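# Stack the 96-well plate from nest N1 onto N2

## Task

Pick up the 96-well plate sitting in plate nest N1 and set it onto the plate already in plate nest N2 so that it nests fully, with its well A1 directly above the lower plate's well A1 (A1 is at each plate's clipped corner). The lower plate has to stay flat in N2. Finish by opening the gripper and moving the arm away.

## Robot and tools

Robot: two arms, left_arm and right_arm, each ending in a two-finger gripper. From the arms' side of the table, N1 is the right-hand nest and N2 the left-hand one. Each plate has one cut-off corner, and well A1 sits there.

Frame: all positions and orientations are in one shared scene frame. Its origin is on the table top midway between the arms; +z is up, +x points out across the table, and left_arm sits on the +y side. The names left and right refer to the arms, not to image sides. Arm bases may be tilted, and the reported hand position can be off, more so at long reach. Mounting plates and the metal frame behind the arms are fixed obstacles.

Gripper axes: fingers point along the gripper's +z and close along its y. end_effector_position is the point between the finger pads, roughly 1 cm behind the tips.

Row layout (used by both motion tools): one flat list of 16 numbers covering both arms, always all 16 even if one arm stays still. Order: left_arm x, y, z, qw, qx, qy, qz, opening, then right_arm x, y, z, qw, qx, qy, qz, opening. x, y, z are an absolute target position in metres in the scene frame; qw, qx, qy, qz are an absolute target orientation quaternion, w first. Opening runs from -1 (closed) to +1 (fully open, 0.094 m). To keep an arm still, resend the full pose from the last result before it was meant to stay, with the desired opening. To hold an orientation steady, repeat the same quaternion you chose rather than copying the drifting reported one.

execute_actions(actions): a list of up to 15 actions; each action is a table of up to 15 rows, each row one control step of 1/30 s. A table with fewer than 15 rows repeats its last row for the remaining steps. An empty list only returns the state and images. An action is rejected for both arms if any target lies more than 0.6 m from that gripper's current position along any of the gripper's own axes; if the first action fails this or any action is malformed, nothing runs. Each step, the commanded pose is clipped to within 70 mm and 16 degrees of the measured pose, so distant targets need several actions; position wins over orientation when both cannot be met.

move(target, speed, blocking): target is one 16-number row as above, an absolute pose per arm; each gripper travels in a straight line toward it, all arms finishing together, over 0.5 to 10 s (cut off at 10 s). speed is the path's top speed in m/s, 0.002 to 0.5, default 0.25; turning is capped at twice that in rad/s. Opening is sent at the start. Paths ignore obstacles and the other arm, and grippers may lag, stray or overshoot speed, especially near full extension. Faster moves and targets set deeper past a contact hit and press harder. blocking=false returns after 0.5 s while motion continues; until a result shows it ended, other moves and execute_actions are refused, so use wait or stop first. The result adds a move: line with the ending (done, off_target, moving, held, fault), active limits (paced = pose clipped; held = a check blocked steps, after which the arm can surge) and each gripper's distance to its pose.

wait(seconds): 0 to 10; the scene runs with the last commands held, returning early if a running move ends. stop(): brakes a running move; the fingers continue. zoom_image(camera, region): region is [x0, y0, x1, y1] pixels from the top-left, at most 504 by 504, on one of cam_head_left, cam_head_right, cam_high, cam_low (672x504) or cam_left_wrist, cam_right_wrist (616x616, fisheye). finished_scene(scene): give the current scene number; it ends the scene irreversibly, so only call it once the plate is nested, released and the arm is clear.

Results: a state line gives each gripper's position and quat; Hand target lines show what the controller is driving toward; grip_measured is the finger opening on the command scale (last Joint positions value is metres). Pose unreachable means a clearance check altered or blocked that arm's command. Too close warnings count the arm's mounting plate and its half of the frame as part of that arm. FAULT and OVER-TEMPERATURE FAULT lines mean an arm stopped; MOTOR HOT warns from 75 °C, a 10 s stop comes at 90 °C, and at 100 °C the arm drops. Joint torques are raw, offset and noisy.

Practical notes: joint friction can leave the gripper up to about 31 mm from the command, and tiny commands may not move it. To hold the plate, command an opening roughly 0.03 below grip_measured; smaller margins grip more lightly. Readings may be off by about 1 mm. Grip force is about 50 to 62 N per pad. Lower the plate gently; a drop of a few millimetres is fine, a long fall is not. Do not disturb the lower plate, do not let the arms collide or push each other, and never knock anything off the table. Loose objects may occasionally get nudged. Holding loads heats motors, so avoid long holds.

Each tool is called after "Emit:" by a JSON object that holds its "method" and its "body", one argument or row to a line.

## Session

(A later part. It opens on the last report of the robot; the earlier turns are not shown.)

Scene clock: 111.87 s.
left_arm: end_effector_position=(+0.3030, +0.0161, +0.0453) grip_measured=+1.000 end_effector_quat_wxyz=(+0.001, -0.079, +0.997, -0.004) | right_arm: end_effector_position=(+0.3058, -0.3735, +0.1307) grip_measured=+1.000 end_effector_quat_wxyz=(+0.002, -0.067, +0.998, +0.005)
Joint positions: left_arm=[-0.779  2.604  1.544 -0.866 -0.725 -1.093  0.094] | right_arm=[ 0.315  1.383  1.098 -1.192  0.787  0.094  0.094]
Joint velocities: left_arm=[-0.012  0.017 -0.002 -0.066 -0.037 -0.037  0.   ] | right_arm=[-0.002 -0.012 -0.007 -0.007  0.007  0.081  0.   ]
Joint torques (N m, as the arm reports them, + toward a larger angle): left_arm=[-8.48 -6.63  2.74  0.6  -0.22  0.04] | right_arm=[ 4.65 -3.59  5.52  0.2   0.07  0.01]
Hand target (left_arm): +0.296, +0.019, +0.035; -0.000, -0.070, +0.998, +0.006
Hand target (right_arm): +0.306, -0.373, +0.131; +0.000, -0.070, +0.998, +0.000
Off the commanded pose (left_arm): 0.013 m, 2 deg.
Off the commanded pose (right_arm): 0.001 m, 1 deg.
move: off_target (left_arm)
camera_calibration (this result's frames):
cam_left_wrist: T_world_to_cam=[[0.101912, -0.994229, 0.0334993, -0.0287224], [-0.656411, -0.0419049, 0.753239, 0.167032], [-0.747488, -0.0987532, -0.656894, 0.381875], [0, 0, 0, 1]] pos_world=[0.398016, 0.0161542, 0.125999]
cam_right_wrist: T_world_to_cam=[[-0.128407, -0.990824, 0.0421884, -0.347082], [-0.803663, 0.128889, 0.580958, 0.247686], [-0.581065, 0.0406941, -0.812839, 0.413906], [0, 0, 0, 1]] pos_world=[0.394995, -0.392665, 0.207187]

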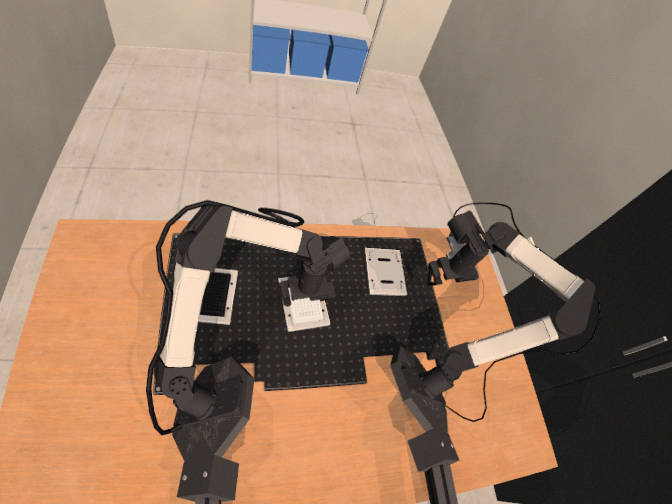

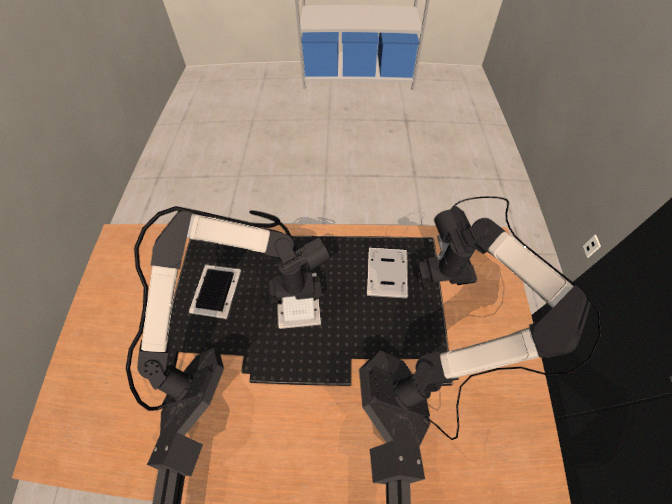

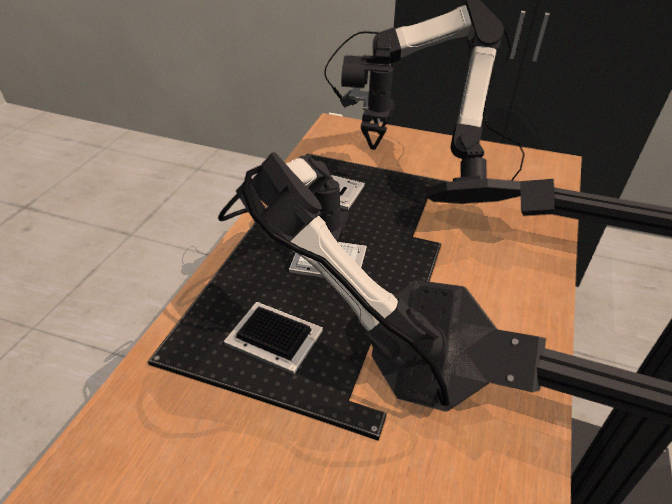

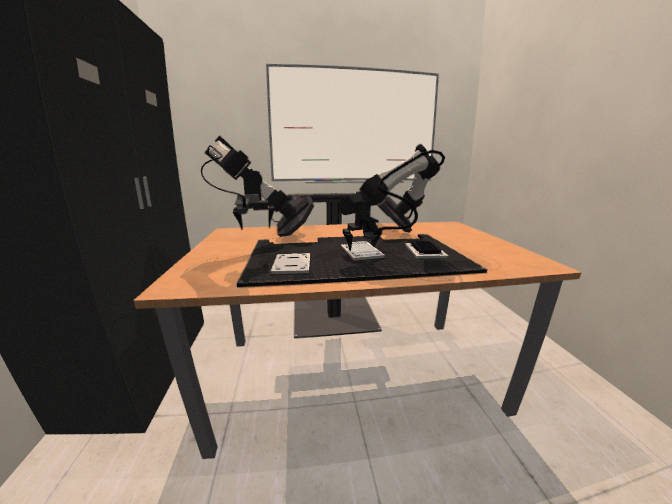

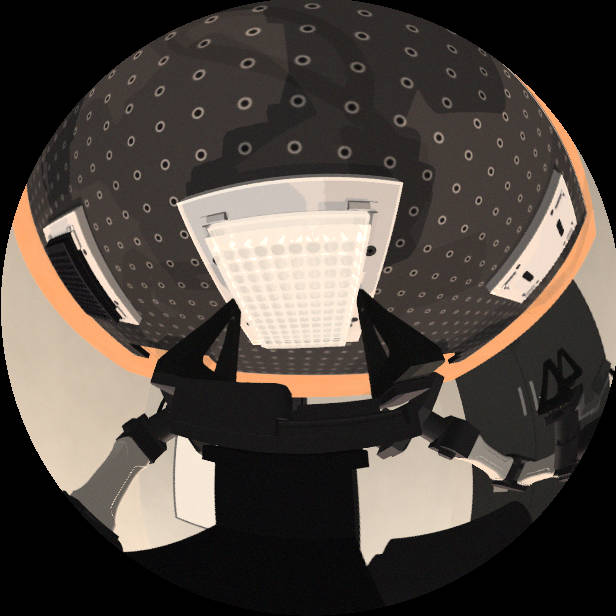

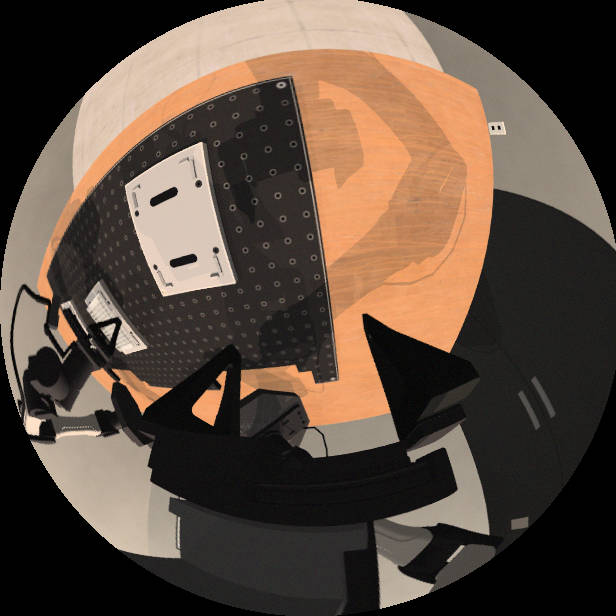

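Emit:
{"method": "execute_actions", "body": {
  "actions": [
    [[0.299,0.017,0.040,0,-0.07,0.997,0.005,0.84,0.306,-0.373,0.131,0,-0.07,0.997,0,1]],
    [[0.299,0.017,0.040,0,-0.07,0.997,0.005,0.78,0.306,-0.373,0.131,0,-0.07,0.997,0,1]],
    [[0.299,0.017,0.040,0,-0.07,0.997,0.005,0.70,0.306,-0.373,0.131,0,-0.07,0.997,0,1]]
  ]
}}

Emit:
{"method": "move", "body": {
  "target": [0.308,0.016,0.11,0,-0.07,0.997,0.005,0.70,0.306,-0.373,0.131,0,-0.07,0.997,0,1],
  "speed": 0.06
}}

Scene clock: 126.30 s.
left_arm: end_effector_position=(+0.3033, +0.0158, +0.0453) grip_measured=+0.748 end_effector_quat_wxyz=(+0.001, -0.079, +0.997, -0.005) | right_arm: end_effector_position=(+0.3058, -0.3735, +0.1307) grip_measured=+1.000 end_effector_quat_wxyz=(+0.002, -0.067, +0.998, +0.005)
Joint positions: left_arm=[-0.779  2.604  1.544 -0.863 -0.725 -1.092  0.082] | right_arm=[ 0.315  1.383  1.098 -1.192  0.787  0.094  0.094]
Joint velocities: left_arm=[-0.007 -0.002  0.002 -0.037 -0.037 -0.007 -0.001] | right_arm=[-0.007 -0.007 -0.007  0.066 -0.022 -0.007  0.   ]
Joint torques (N m, as the arm reports them, + toward a larger angle): left_arm=[-9.06 -6.51  4.42  0.28 -0.2  -0.01] | right_arm=[ 4.66 -3.59  5.53  0.2   0.07  0.01]
Hand target (left_arm): +0.299, +0.017, +0.040; +0.000, -0.070, +0.998, +0.005
Hand target (right_arm): +0.306, -0.373, +0.131; +0.000, -0.070, +0.998, +0.000
Off the commanded pose (left_arm): 0.007 m, 2 deg.
Off the commanded pose (right_arm): 0.001 m, 1 deg.
camera_calibration (this result's frames):
cam_left_wrist: T_world_to_cam=[[0.102495, -0.994117, 0.0350248, -0.0294021], [-0.657505, -0.0412839, 0.752318, 0.167622], [-0.746446, -0.100138, -0.657869, 0.381869], [0, 0, 0, 1]] pos_world=[0.39827, 0.0159304, 0.126145]
cam_right_wrist: T_world_to_cam=[[-0.128407, -0.990824, 0.0421884, -0.347082], [-0.803663, 0.128889, 0.580958, 0.247686], [-0.581065, 0.0406941, -0.812839, 0.413906], [0, 0, 0, 1]] pos_world=[0.394995, -0.392665, 0.207187]

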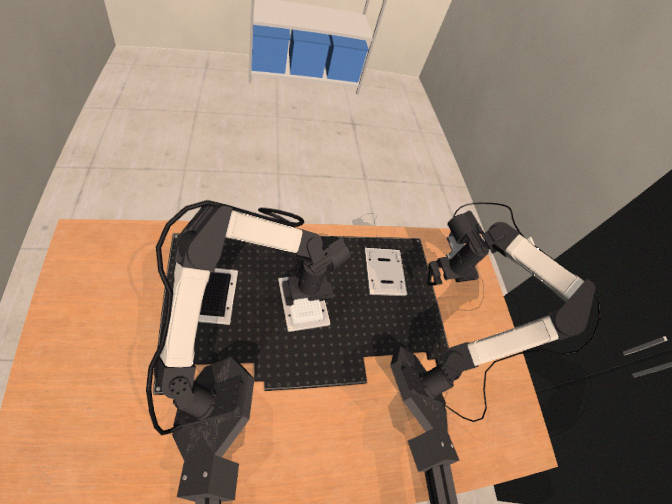

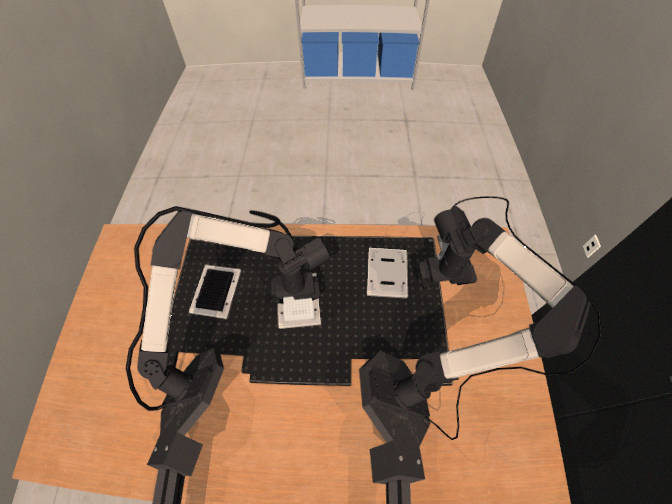

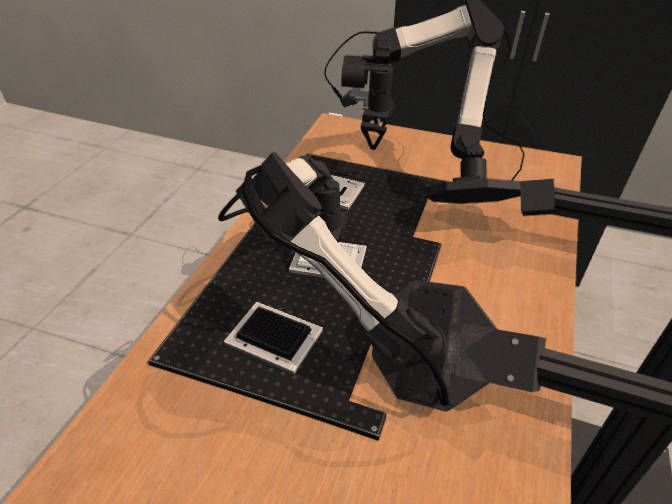

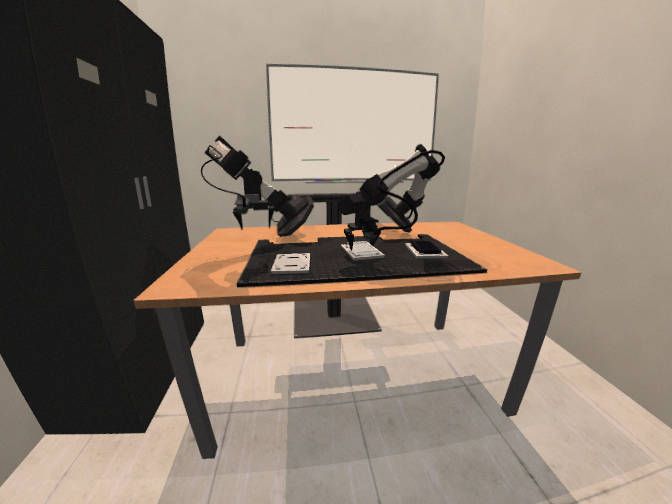

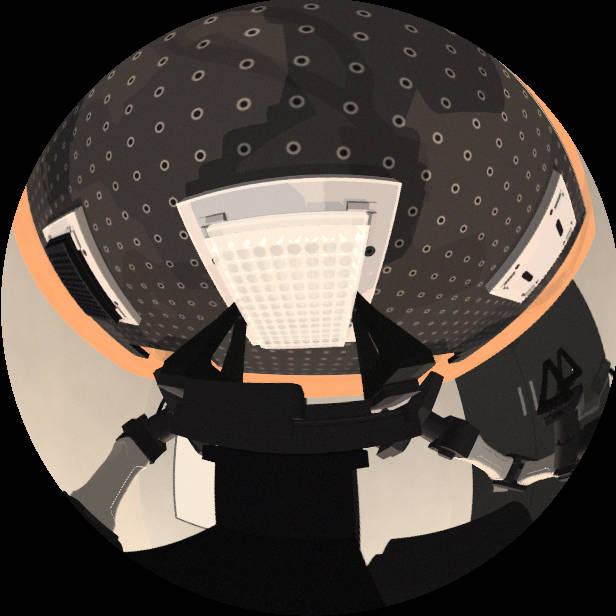

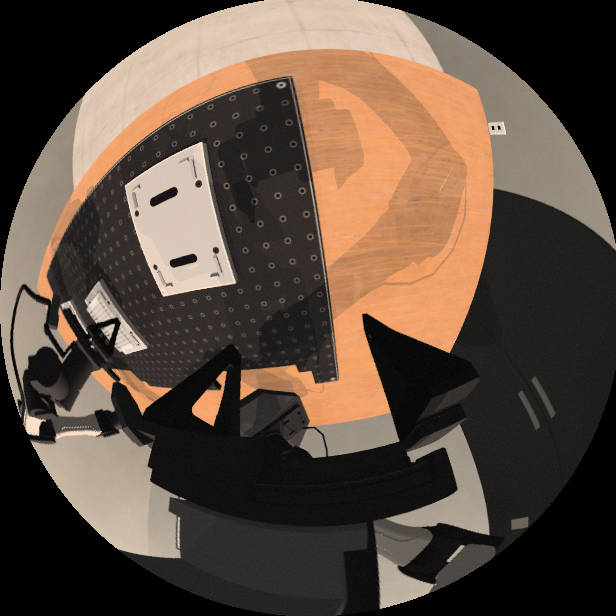

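Scene clock: 127.90 s.
left_arm: end_effector_position=(+0.3003, +0.0162, +0.0987) grip_measured=+0.748 end_effector_quat_wxyz=(-0.001, -0.059, +0.998, +0.013) | right_arm: end_effector_position=(+0.3058, -0.3735, +0.1307) grip_measured=+1.000 end_effector_quat_wxyz=(+0.002, -0.067, +0.998, +0.005)
Joint positions: left_arm=[-0.874  2.604  1.701 -1.143 -0.7   -1.196  0.082] | right_arm=[ 0.315  1.383  1.098 -1.192  0.787  0.094  0.094]
Joint velocities: left_arm=[-0.002 -0.012  0.002 -0.081 -0.081 -0.095  0.   ] | right_arm=[-0.022 -0.002  0.012  0.007 -0.022  0.022  0.   ]
Joint torques (N m, as the arm reports them, + toward a larger angle): left_arm=[-9.53 -9.05  6.78  0.05 -0.02 -0.14] | right_arm=[ 4.67 -3.58  5.53  0.2   0.06  0.01]
Hand target (left_arm): +0.307, +0.016, +0.110; -0.000, -0.069, +0.998, +0.003
Hand target (right_arm): +0.306, -0.373, +0.131; +0.000, -0.070, +0.998, +0.000
Off the commanded pose (left_arm): 0.014 m, 2 deg.
Off the commanded pose (right_arm): 0.001 m, 1 deg.
move: off_target (left_arm)
camera_calibration (this result's frames):
cam_left_wrist: T_world_to_cam=[[0.0609569, -0.998138, -0.00230563, -0.0142479], [-0.653031, -0.0416278, 0.756186, 0.123802], [-0.754874, -0.0445891, -0.654352, 0.416082], [0, 0, 0, 1]] pos_world=[0.395804, 0.00948498, 0.178614]
cam_right_wrist: T_world_to_cam=[[-0.128407, -0.990824, 0.0421884, -0.347082], [-0.803663, 0.128889, 0.580958, 0.247686], [-0.581065, 0.0406941, -0.812839, 0.413906], [0, 0, 0, 1]] pos_world=[0.394995, -0.392665, 0.207187]

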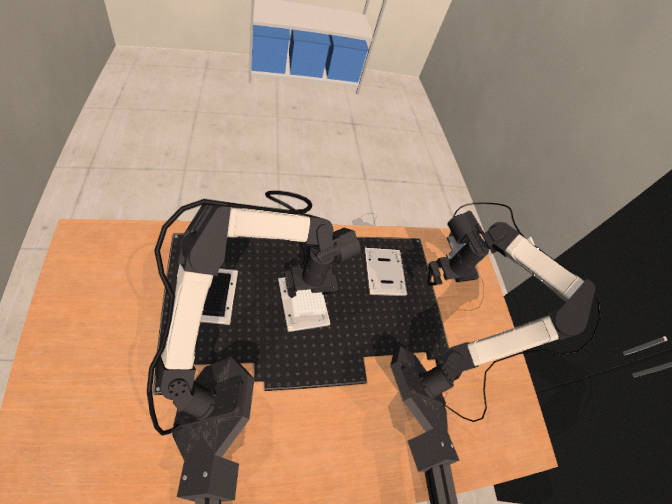

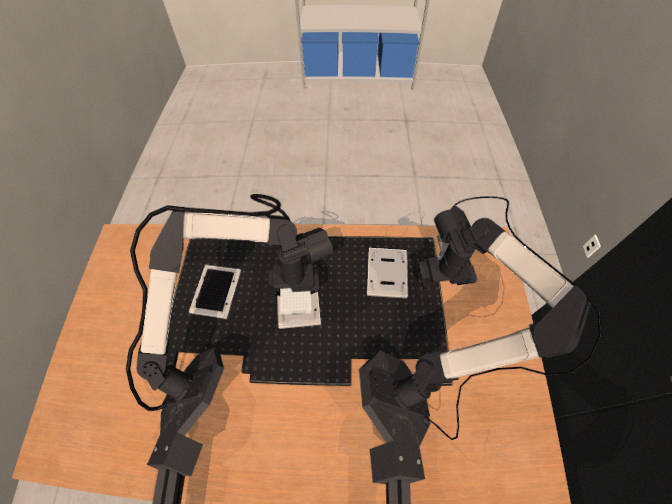

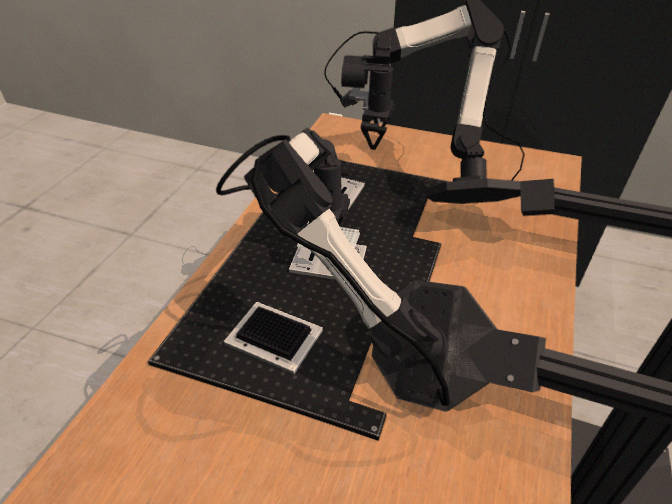

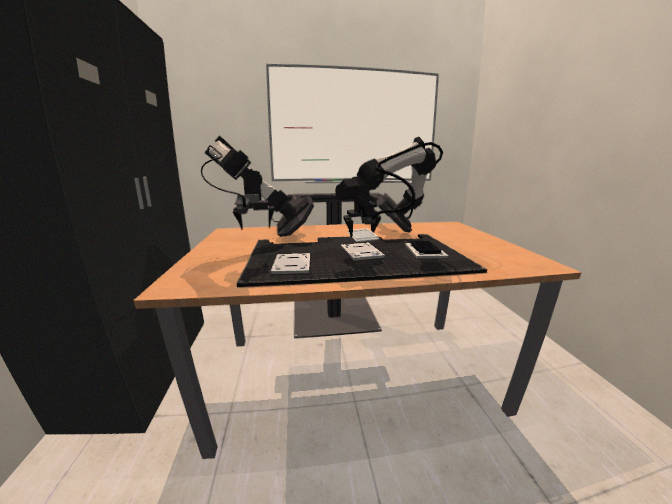

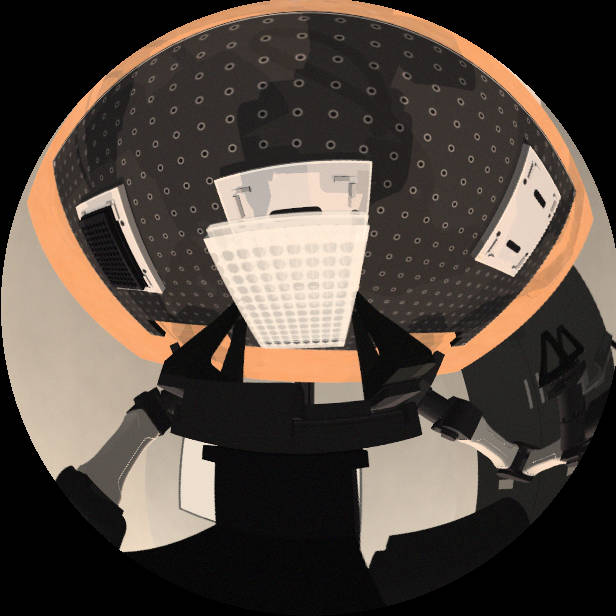

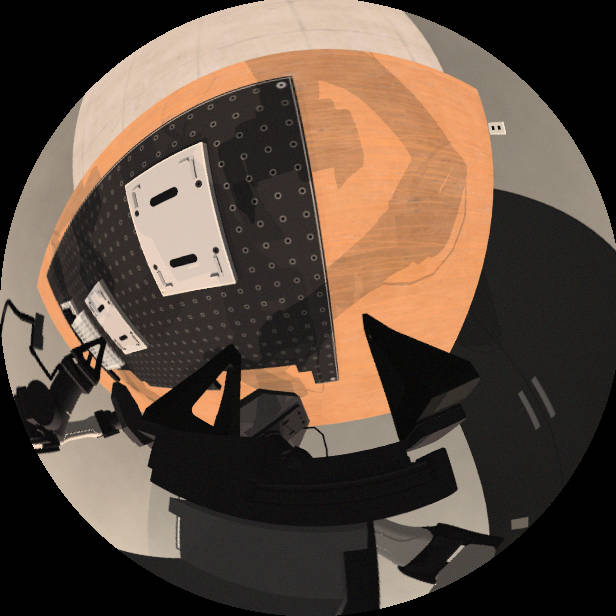

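Emit:
{"method": "move", "body": {
  "target": [0.328,0.281,0.11,0,0.053,0.998,0,0.70,0.306,-0.373,0.131,0,-0.07,0.997,0,1],
  "speed": 0.15
}}

Emit:
{"method": "move", "body": {
  "target": [0.324,0.279,0.060,0,0.053,0.998,0,0.70,0.306,-0.373,0.131,0,-0.07,0.997,0,1],
  "speed": 0.04
}}

Emit:
{"method": "zoom_image", "body": {
  "camera": "cam_left_wrist",
  "region": [170,130,420,380]
}}

Scene clock: 135.23 s.
left_arm: end_effector_position=(+0.3353, +0.2794, +0.1101) grip_measured=+0.748 end_effector_quat_wxyz=(+0.003, +0.042, +0.999, +0.002) | right_arm: end_effector_position=(+0.3058, -0.3735, +0.1307) grip_measured=+1.000 end_effector_quat_wxyz=(+0.002, -0.067, +0.998, +0.005)
Joint positions: left_arm=[-0.459  1.698  1.131 -1.062 -0.804 -0.42   0.082] | right_arm=[ 0.315  1.383  1.098 -1.192  0.787  0.094  0.094]
Joint velocities: left_arm=[-0.002 -0.017  0.012 -0.066 -0.022 -0.007  0.001] | right_arm=[-0.017  0.012 -0.007 -0.066  0.051  0.007  0.   ]
Joint torques (N m, as the arm reports them, + toward a larger angle): left_arm=[-5.74 -5.47  2.39  0.37 -0.13  0.04] | right_arm=[ 4.66 -3.59  5.53  0.2   0.06  0.01]
Hand target (left_arm): +0.328, +0.283, +0.107; -0.001, +0.052, +0.999, +0.007
Hand target (right_arm): +0.306, -0.373, +0.131; +0.000, -0.070, +0.998, +0.000
Off the commanded pose (left_arm): 0.008 m, 1 deg.
Off the commanded pose (right_arm): 0.001 m, 1 deg.
move: done
camera_calibration (this result's frames):
cam_left_wrist: T_world_to_cam=[[-0.1406, -0.98985, 0.0206982, 0.309018], [-0.651544, 0.108247, 0.750848, 0.107231], [-0.745467, 0.0920833, -0.660151, 0.420989], [0, 0, 0, 1]] pos_world=[0.427147, 0.255509, 0.191006]
cam_right_wrist: T_world_to_cam=[[-0.128407, -0.990824, 0.0421884, -0.347082], [-0.803663, 0.128889, 0.580958, 0.247686], [-0.581065, 0.0406941, -0.812839, 0.413906], [0, 0, 0, 1]] pos_world=[0.394995, -0.392665, 0.207187]

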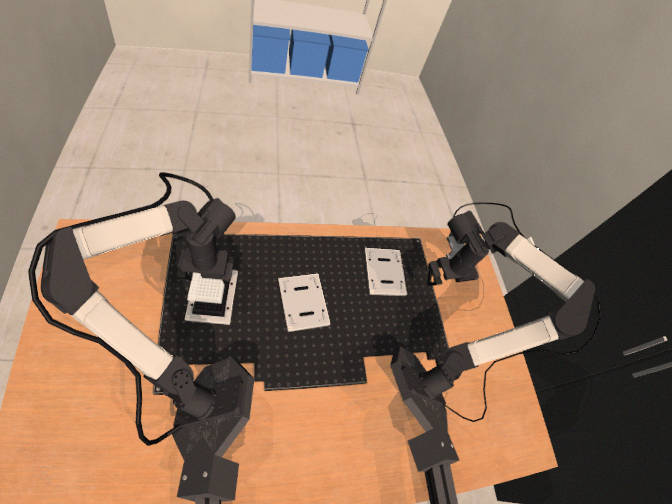

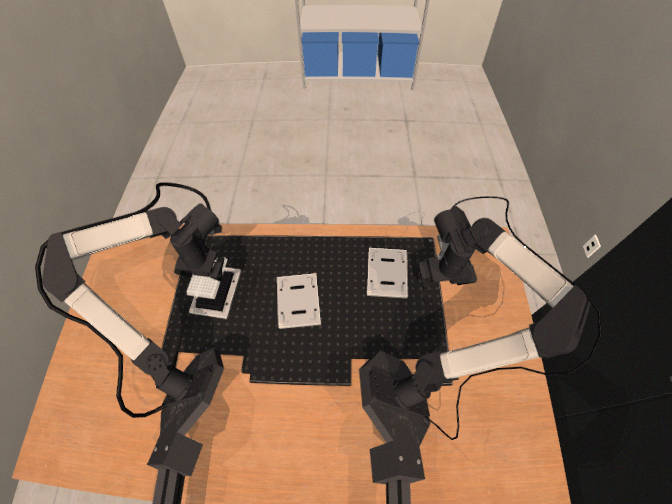

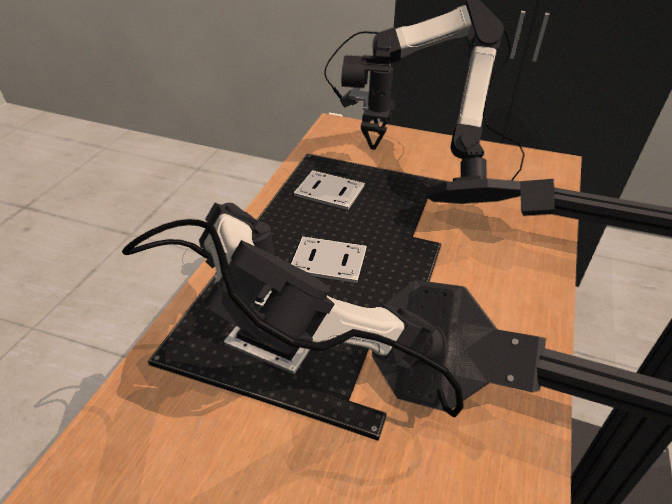

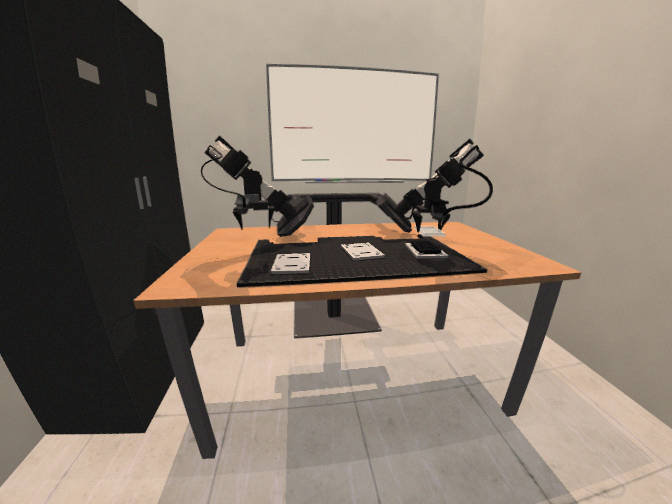

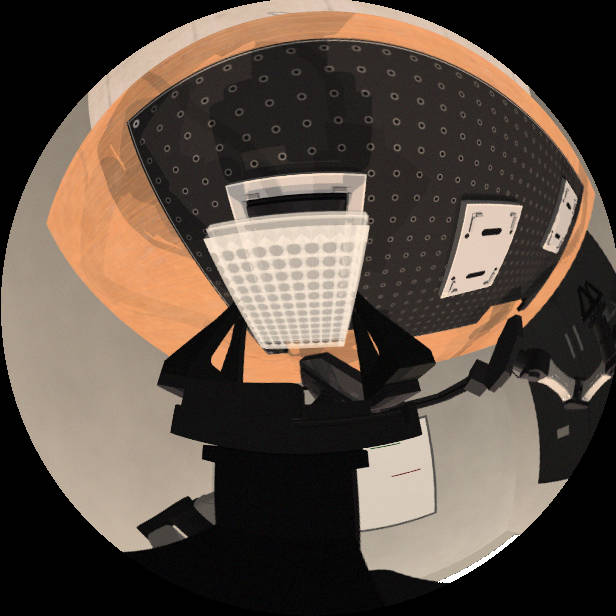

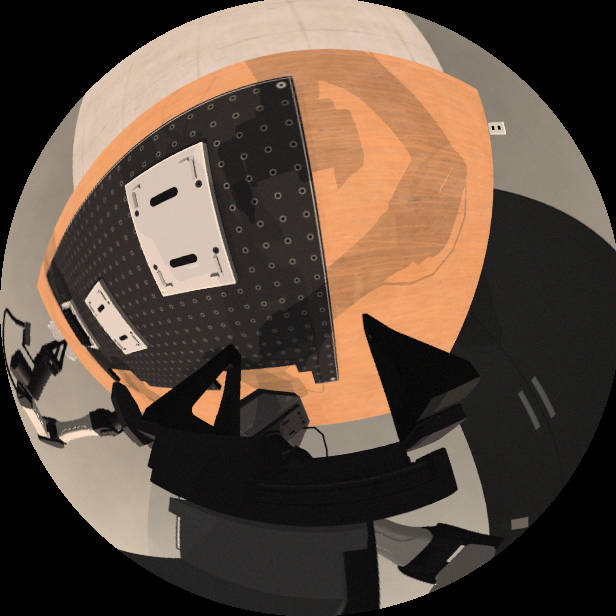

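Scene clock: 136.97 s.
left_arm: end_effector_position=(+0.3291, +0.2800, +0.0643) grip_measured=+0.748 end_effector_quat_wxyz=(+0.001, +0.050, +0.999, +0.002) | right_arm: end_effector_position=(+0.3058, -0.3735, +0.1307) grip_measured=+1.000 end_effector_quat_wxyz=(+0.002, -0.067, +0.998, +0.005)
Joint positions: left_arm=[-0.349  1.698  0.988 -0.808 -0.804 -0.249  0.082] | right_arm=[ 0.315  1.383  1.098 -1.192  0.787  0.094  0.094]
Joint velocities: left_arm=[ 0.007  0.007  0.002 -0.037 -0.037 -0.022 -0.   ] | right_arm=[ 0.007 -0.002 -0.002  0.007 -0.022 -0.051  0.   ]
Joint torques (N m, as the arm reports them, + toward a larger angle): left_arm=[-5.37 -4.67  2.42  0.61 -0.03  0.06] | right_arm=[ 4.66 -3.6   5.53  0.2   0.07  0.01]
Hand target (left_arm): +0.325, +0.279, +0.060; -0.001, +0.053, +0.999, +0.002
Hand target (right_arm): +0.306, -0.373, +0.131; +0.000, -0.070, +0.998, +0.000
Off the commanded pose (left_arm): 0.007 m, 0 deg.
Off the commanded pose (right_arm): 0.001 m, 1 deg.
move: done
camera_calibration (this result's frames):
cam_left_wrist: T_world_to_cam=[[-0.154885, -0.987724, 0.0202776, 0.313819], [-0.648111, 0.117079, 0.752492, 0.133695], [-0.745629, 0.103408, -0.658289, 0.382819], [0, 0, 0, 1]] pos_world=[0.420696, 0.254728, 0.145038]
cam_right_wrist: T_world_to_cam=[[-0.128407, -0.990824, 0.0421884, -0.347082], [-0.803663, 0.128889, 0.580958, 0.247686], [-0.581065, 0.0406941, -0.812839, 0.413906], [0, 0, 0, 1]] pos_world=[0.394995, -0.392665, 0.207187]

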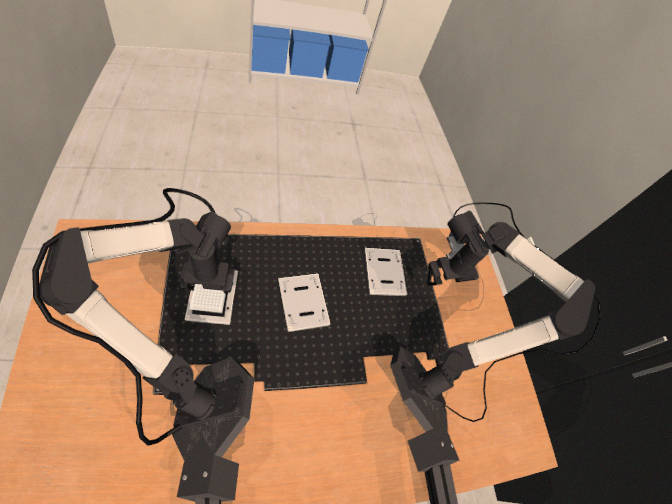

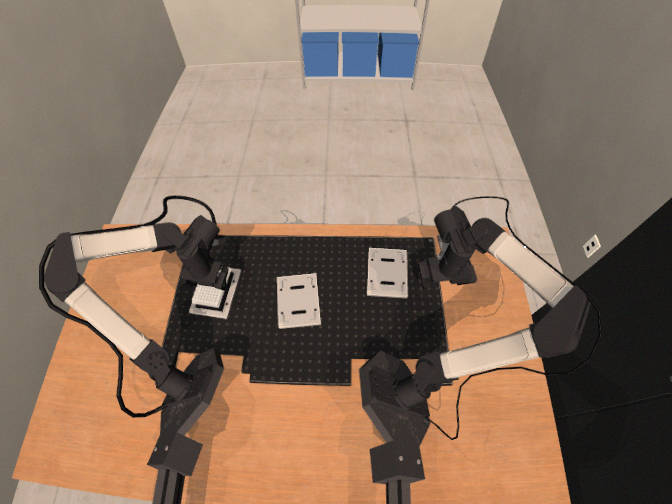

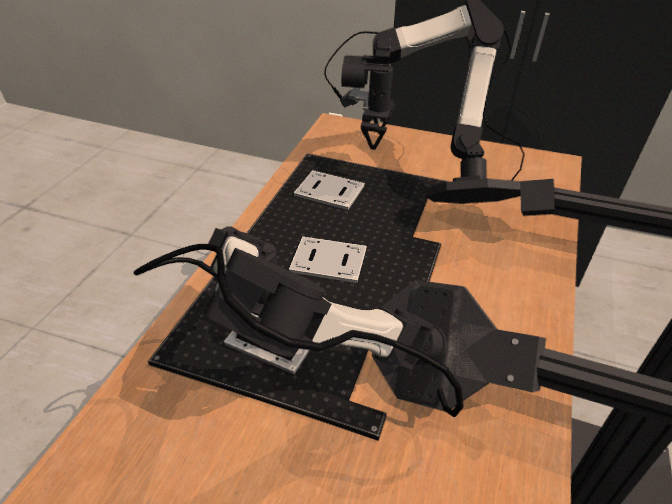

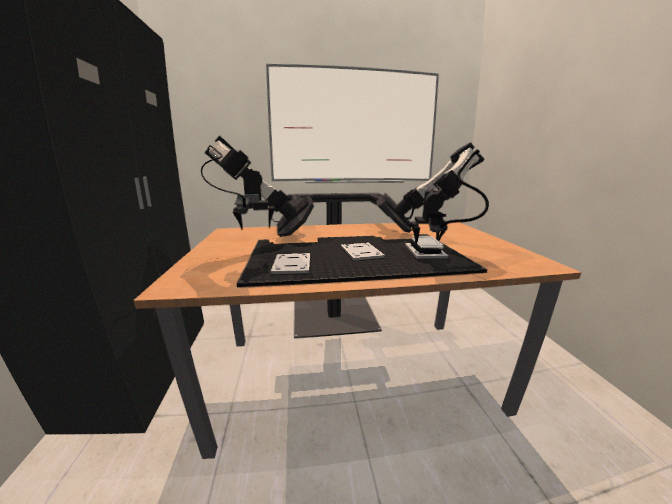

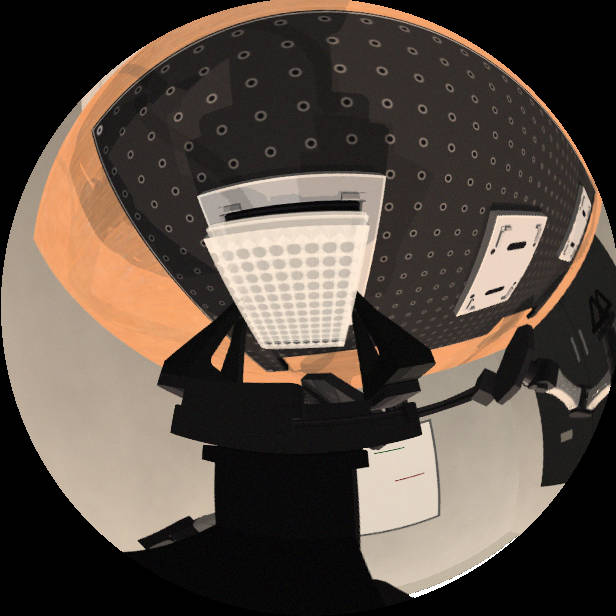

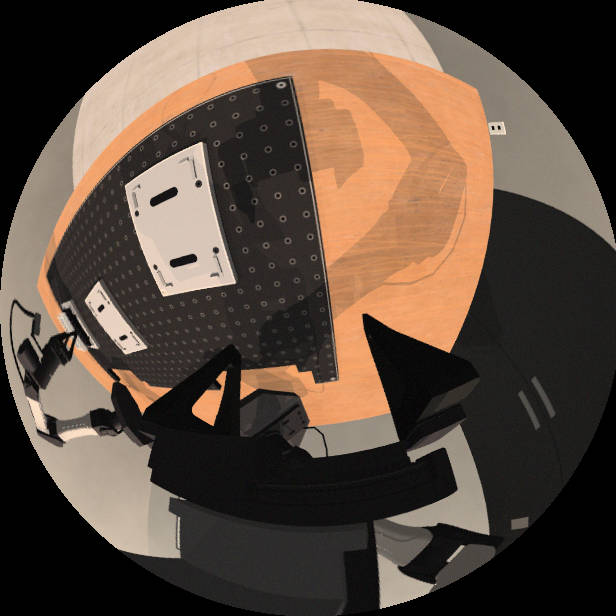

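Region (170, 130, 420, 380) of cam_left_wrist's 616x616 image, scaled by 2.016, with more detail than that image has.

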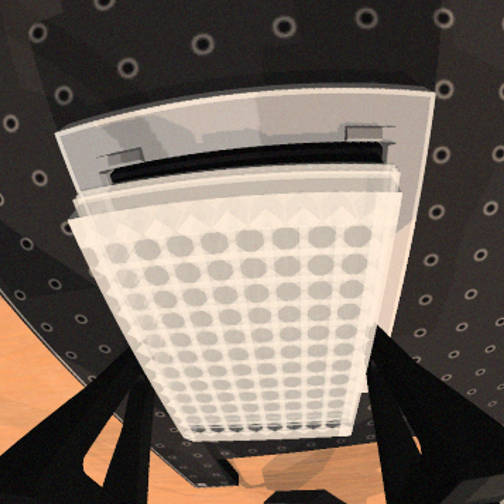

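Emit:
{"method": "move", "body": {
  "target": [0.322,0.2785,0.053,0,0.049,0.998,0,0.70,0.306,-0.373,0.131,0,-0.07,0.997,0,1],
  "speed": 0.015
}}

Emit:
{"method": "zoom_image", "body": {
  "camera": "cam_left_wrist",
  "region": [170,130,420,380]
}}

Emit:
{"method": "zoom_image", "body": {
  "camera": "cam_low",
  "region": [395,215,465,270]
}}

Scene clock: 144.23 s.
left_arm: end_effector_position=(+0.3266, +0.2796, +0.0572) grip_measured=+0.748 end_effector_quat_wxyz=(+0.002, +0.047, +0.999, +0.002) | right_arm: end_effector_position=(+0.3058, -0.3735, +0.1307) grip_measured=+1.000 end_effector_quat_wxyz=(+0.002, -0.067, +0.998, +0.005)
Joint positions: left_arm=[-0.334  1.698  0.96  -0.764 -0.804 -0.233  0.082] | right_arm=[ 0.315  1.383  1.098 -1.192  0.787  0.094  0.094]
Joint velocities: left_arm=[ 0.002 -0.027  0.002  0.081 -0.007 -0.051 -0.001] | right_arm=[-0.007 -0.012  0.007 -0.037  0.066 -0.037  0.   ]
Joint torques (N m, as the arm reports them, + toward a larger angle): left_arm=[-5.31 -4.73  2.35  0.61  0.01  0.04] | right_arm=[ 4.67 -3.59  5.53  0.2   0.06  0.01]
Hand target (left_arm): +0.322, +0.279, +0.053; -0.000, +0.049, +0.999, +0.000
Hand target (right_arm): +0.306, -0.373, +0.131; +0.000, -0.070, +0.998, +0.000
Off the commanded pose (left_arm): 0.006 m, 0 deg.
Off the commanded pose (right_arm): 0.001 m, 1 deg.
move: done
camera_calibration (this result's frames):
cam_left_wrist: T_world_to_cam=[[-0.148884, -0.988662, 0.0195333, 0.311562], [-0.649548, 0.112673, 0.751926, 0.139219], [-0.745601, 0.0992621, -0.658958, 0.377482], [0, 0, 0, 1]] pos_world=[0.418267, 0.254874, 0.137977]
cam_right_wrist: T_world_to_cam=[[-0.128407, -0.990824, 0.0421884, -0.347082], [-0.803663, 0.128889, 0.580958, 0.247686], [-0.581065, 0.0406941, -0.812839, 0.413906], [0, 0, 0, 1]] pos_world=[0.394995, -0.392665, 0.207187]

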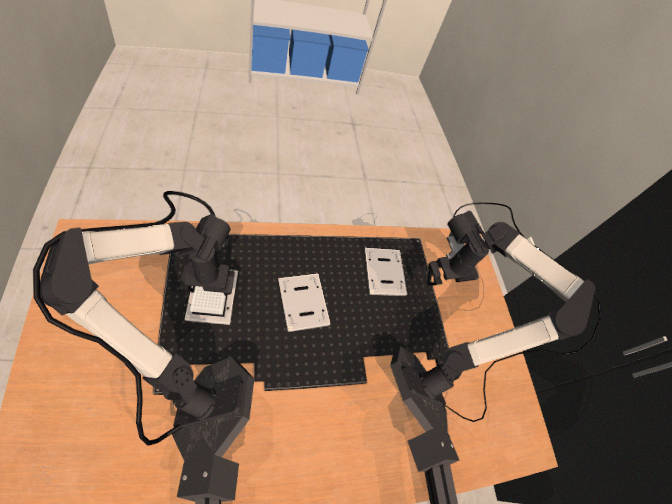

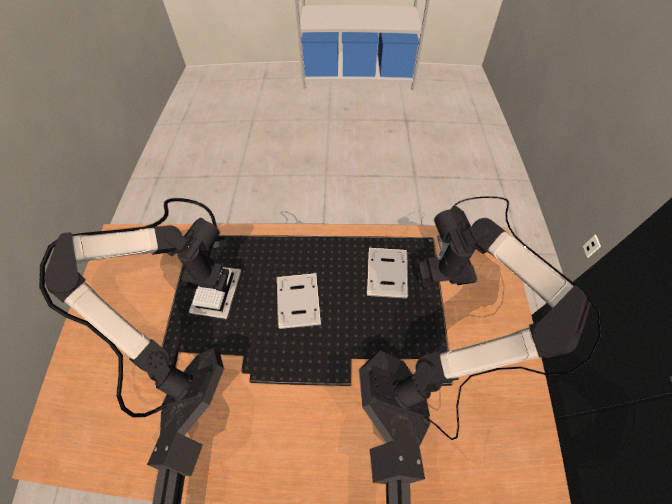

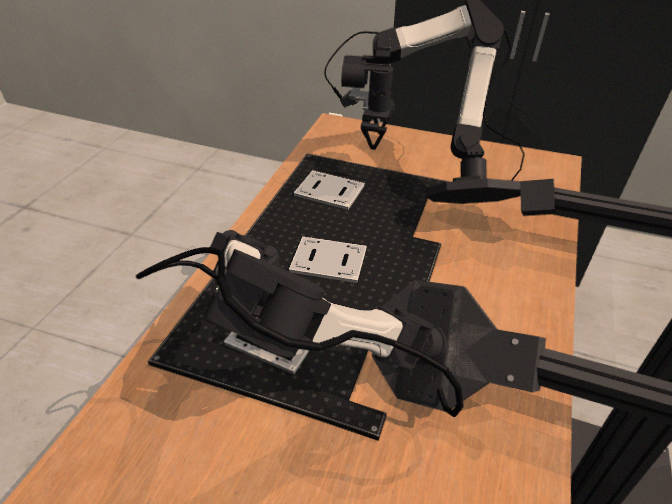

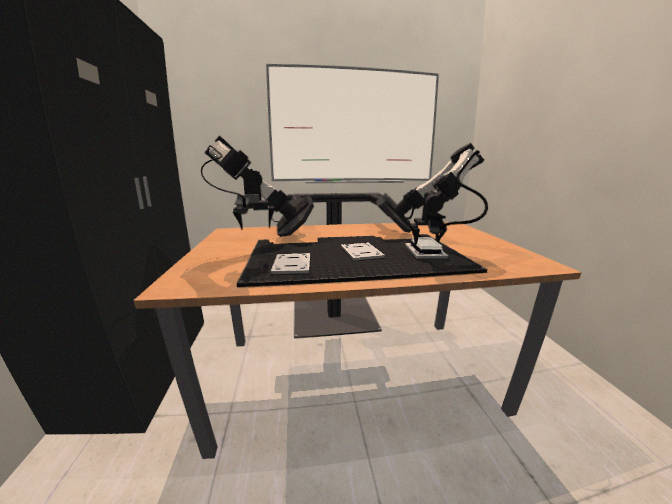

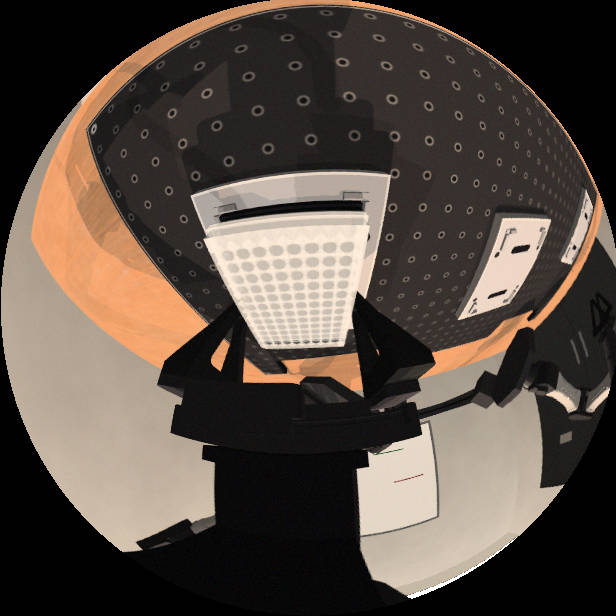

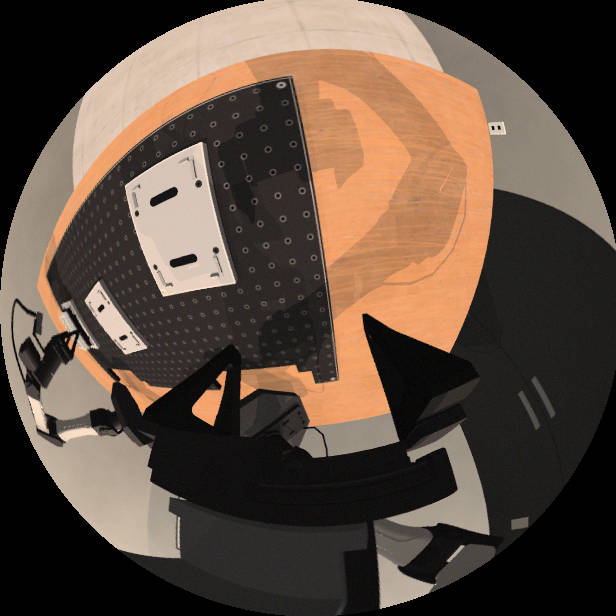

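Region (170, 130, 420, 380) of cam_left_wrist's 616x616 image, scaled by 2.016, with more detail than that image has.

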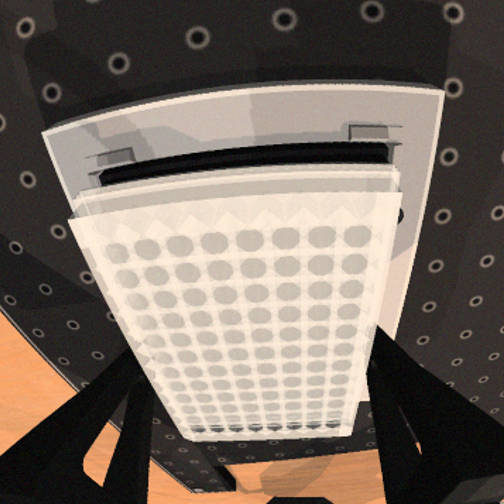

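Region (395, 215, 465, 270) of cam_low's 672x504 image, scaled by 7.200, with more detail than that image has; it fills the top 396 rows of this view, and the rest is white.

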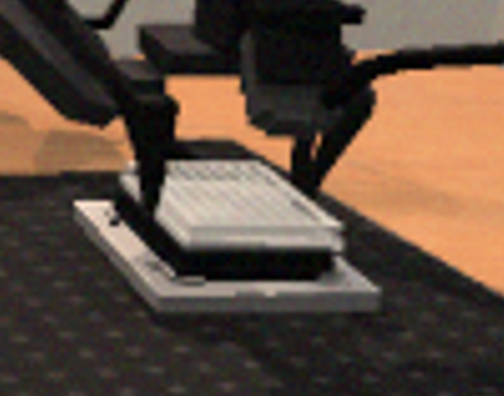

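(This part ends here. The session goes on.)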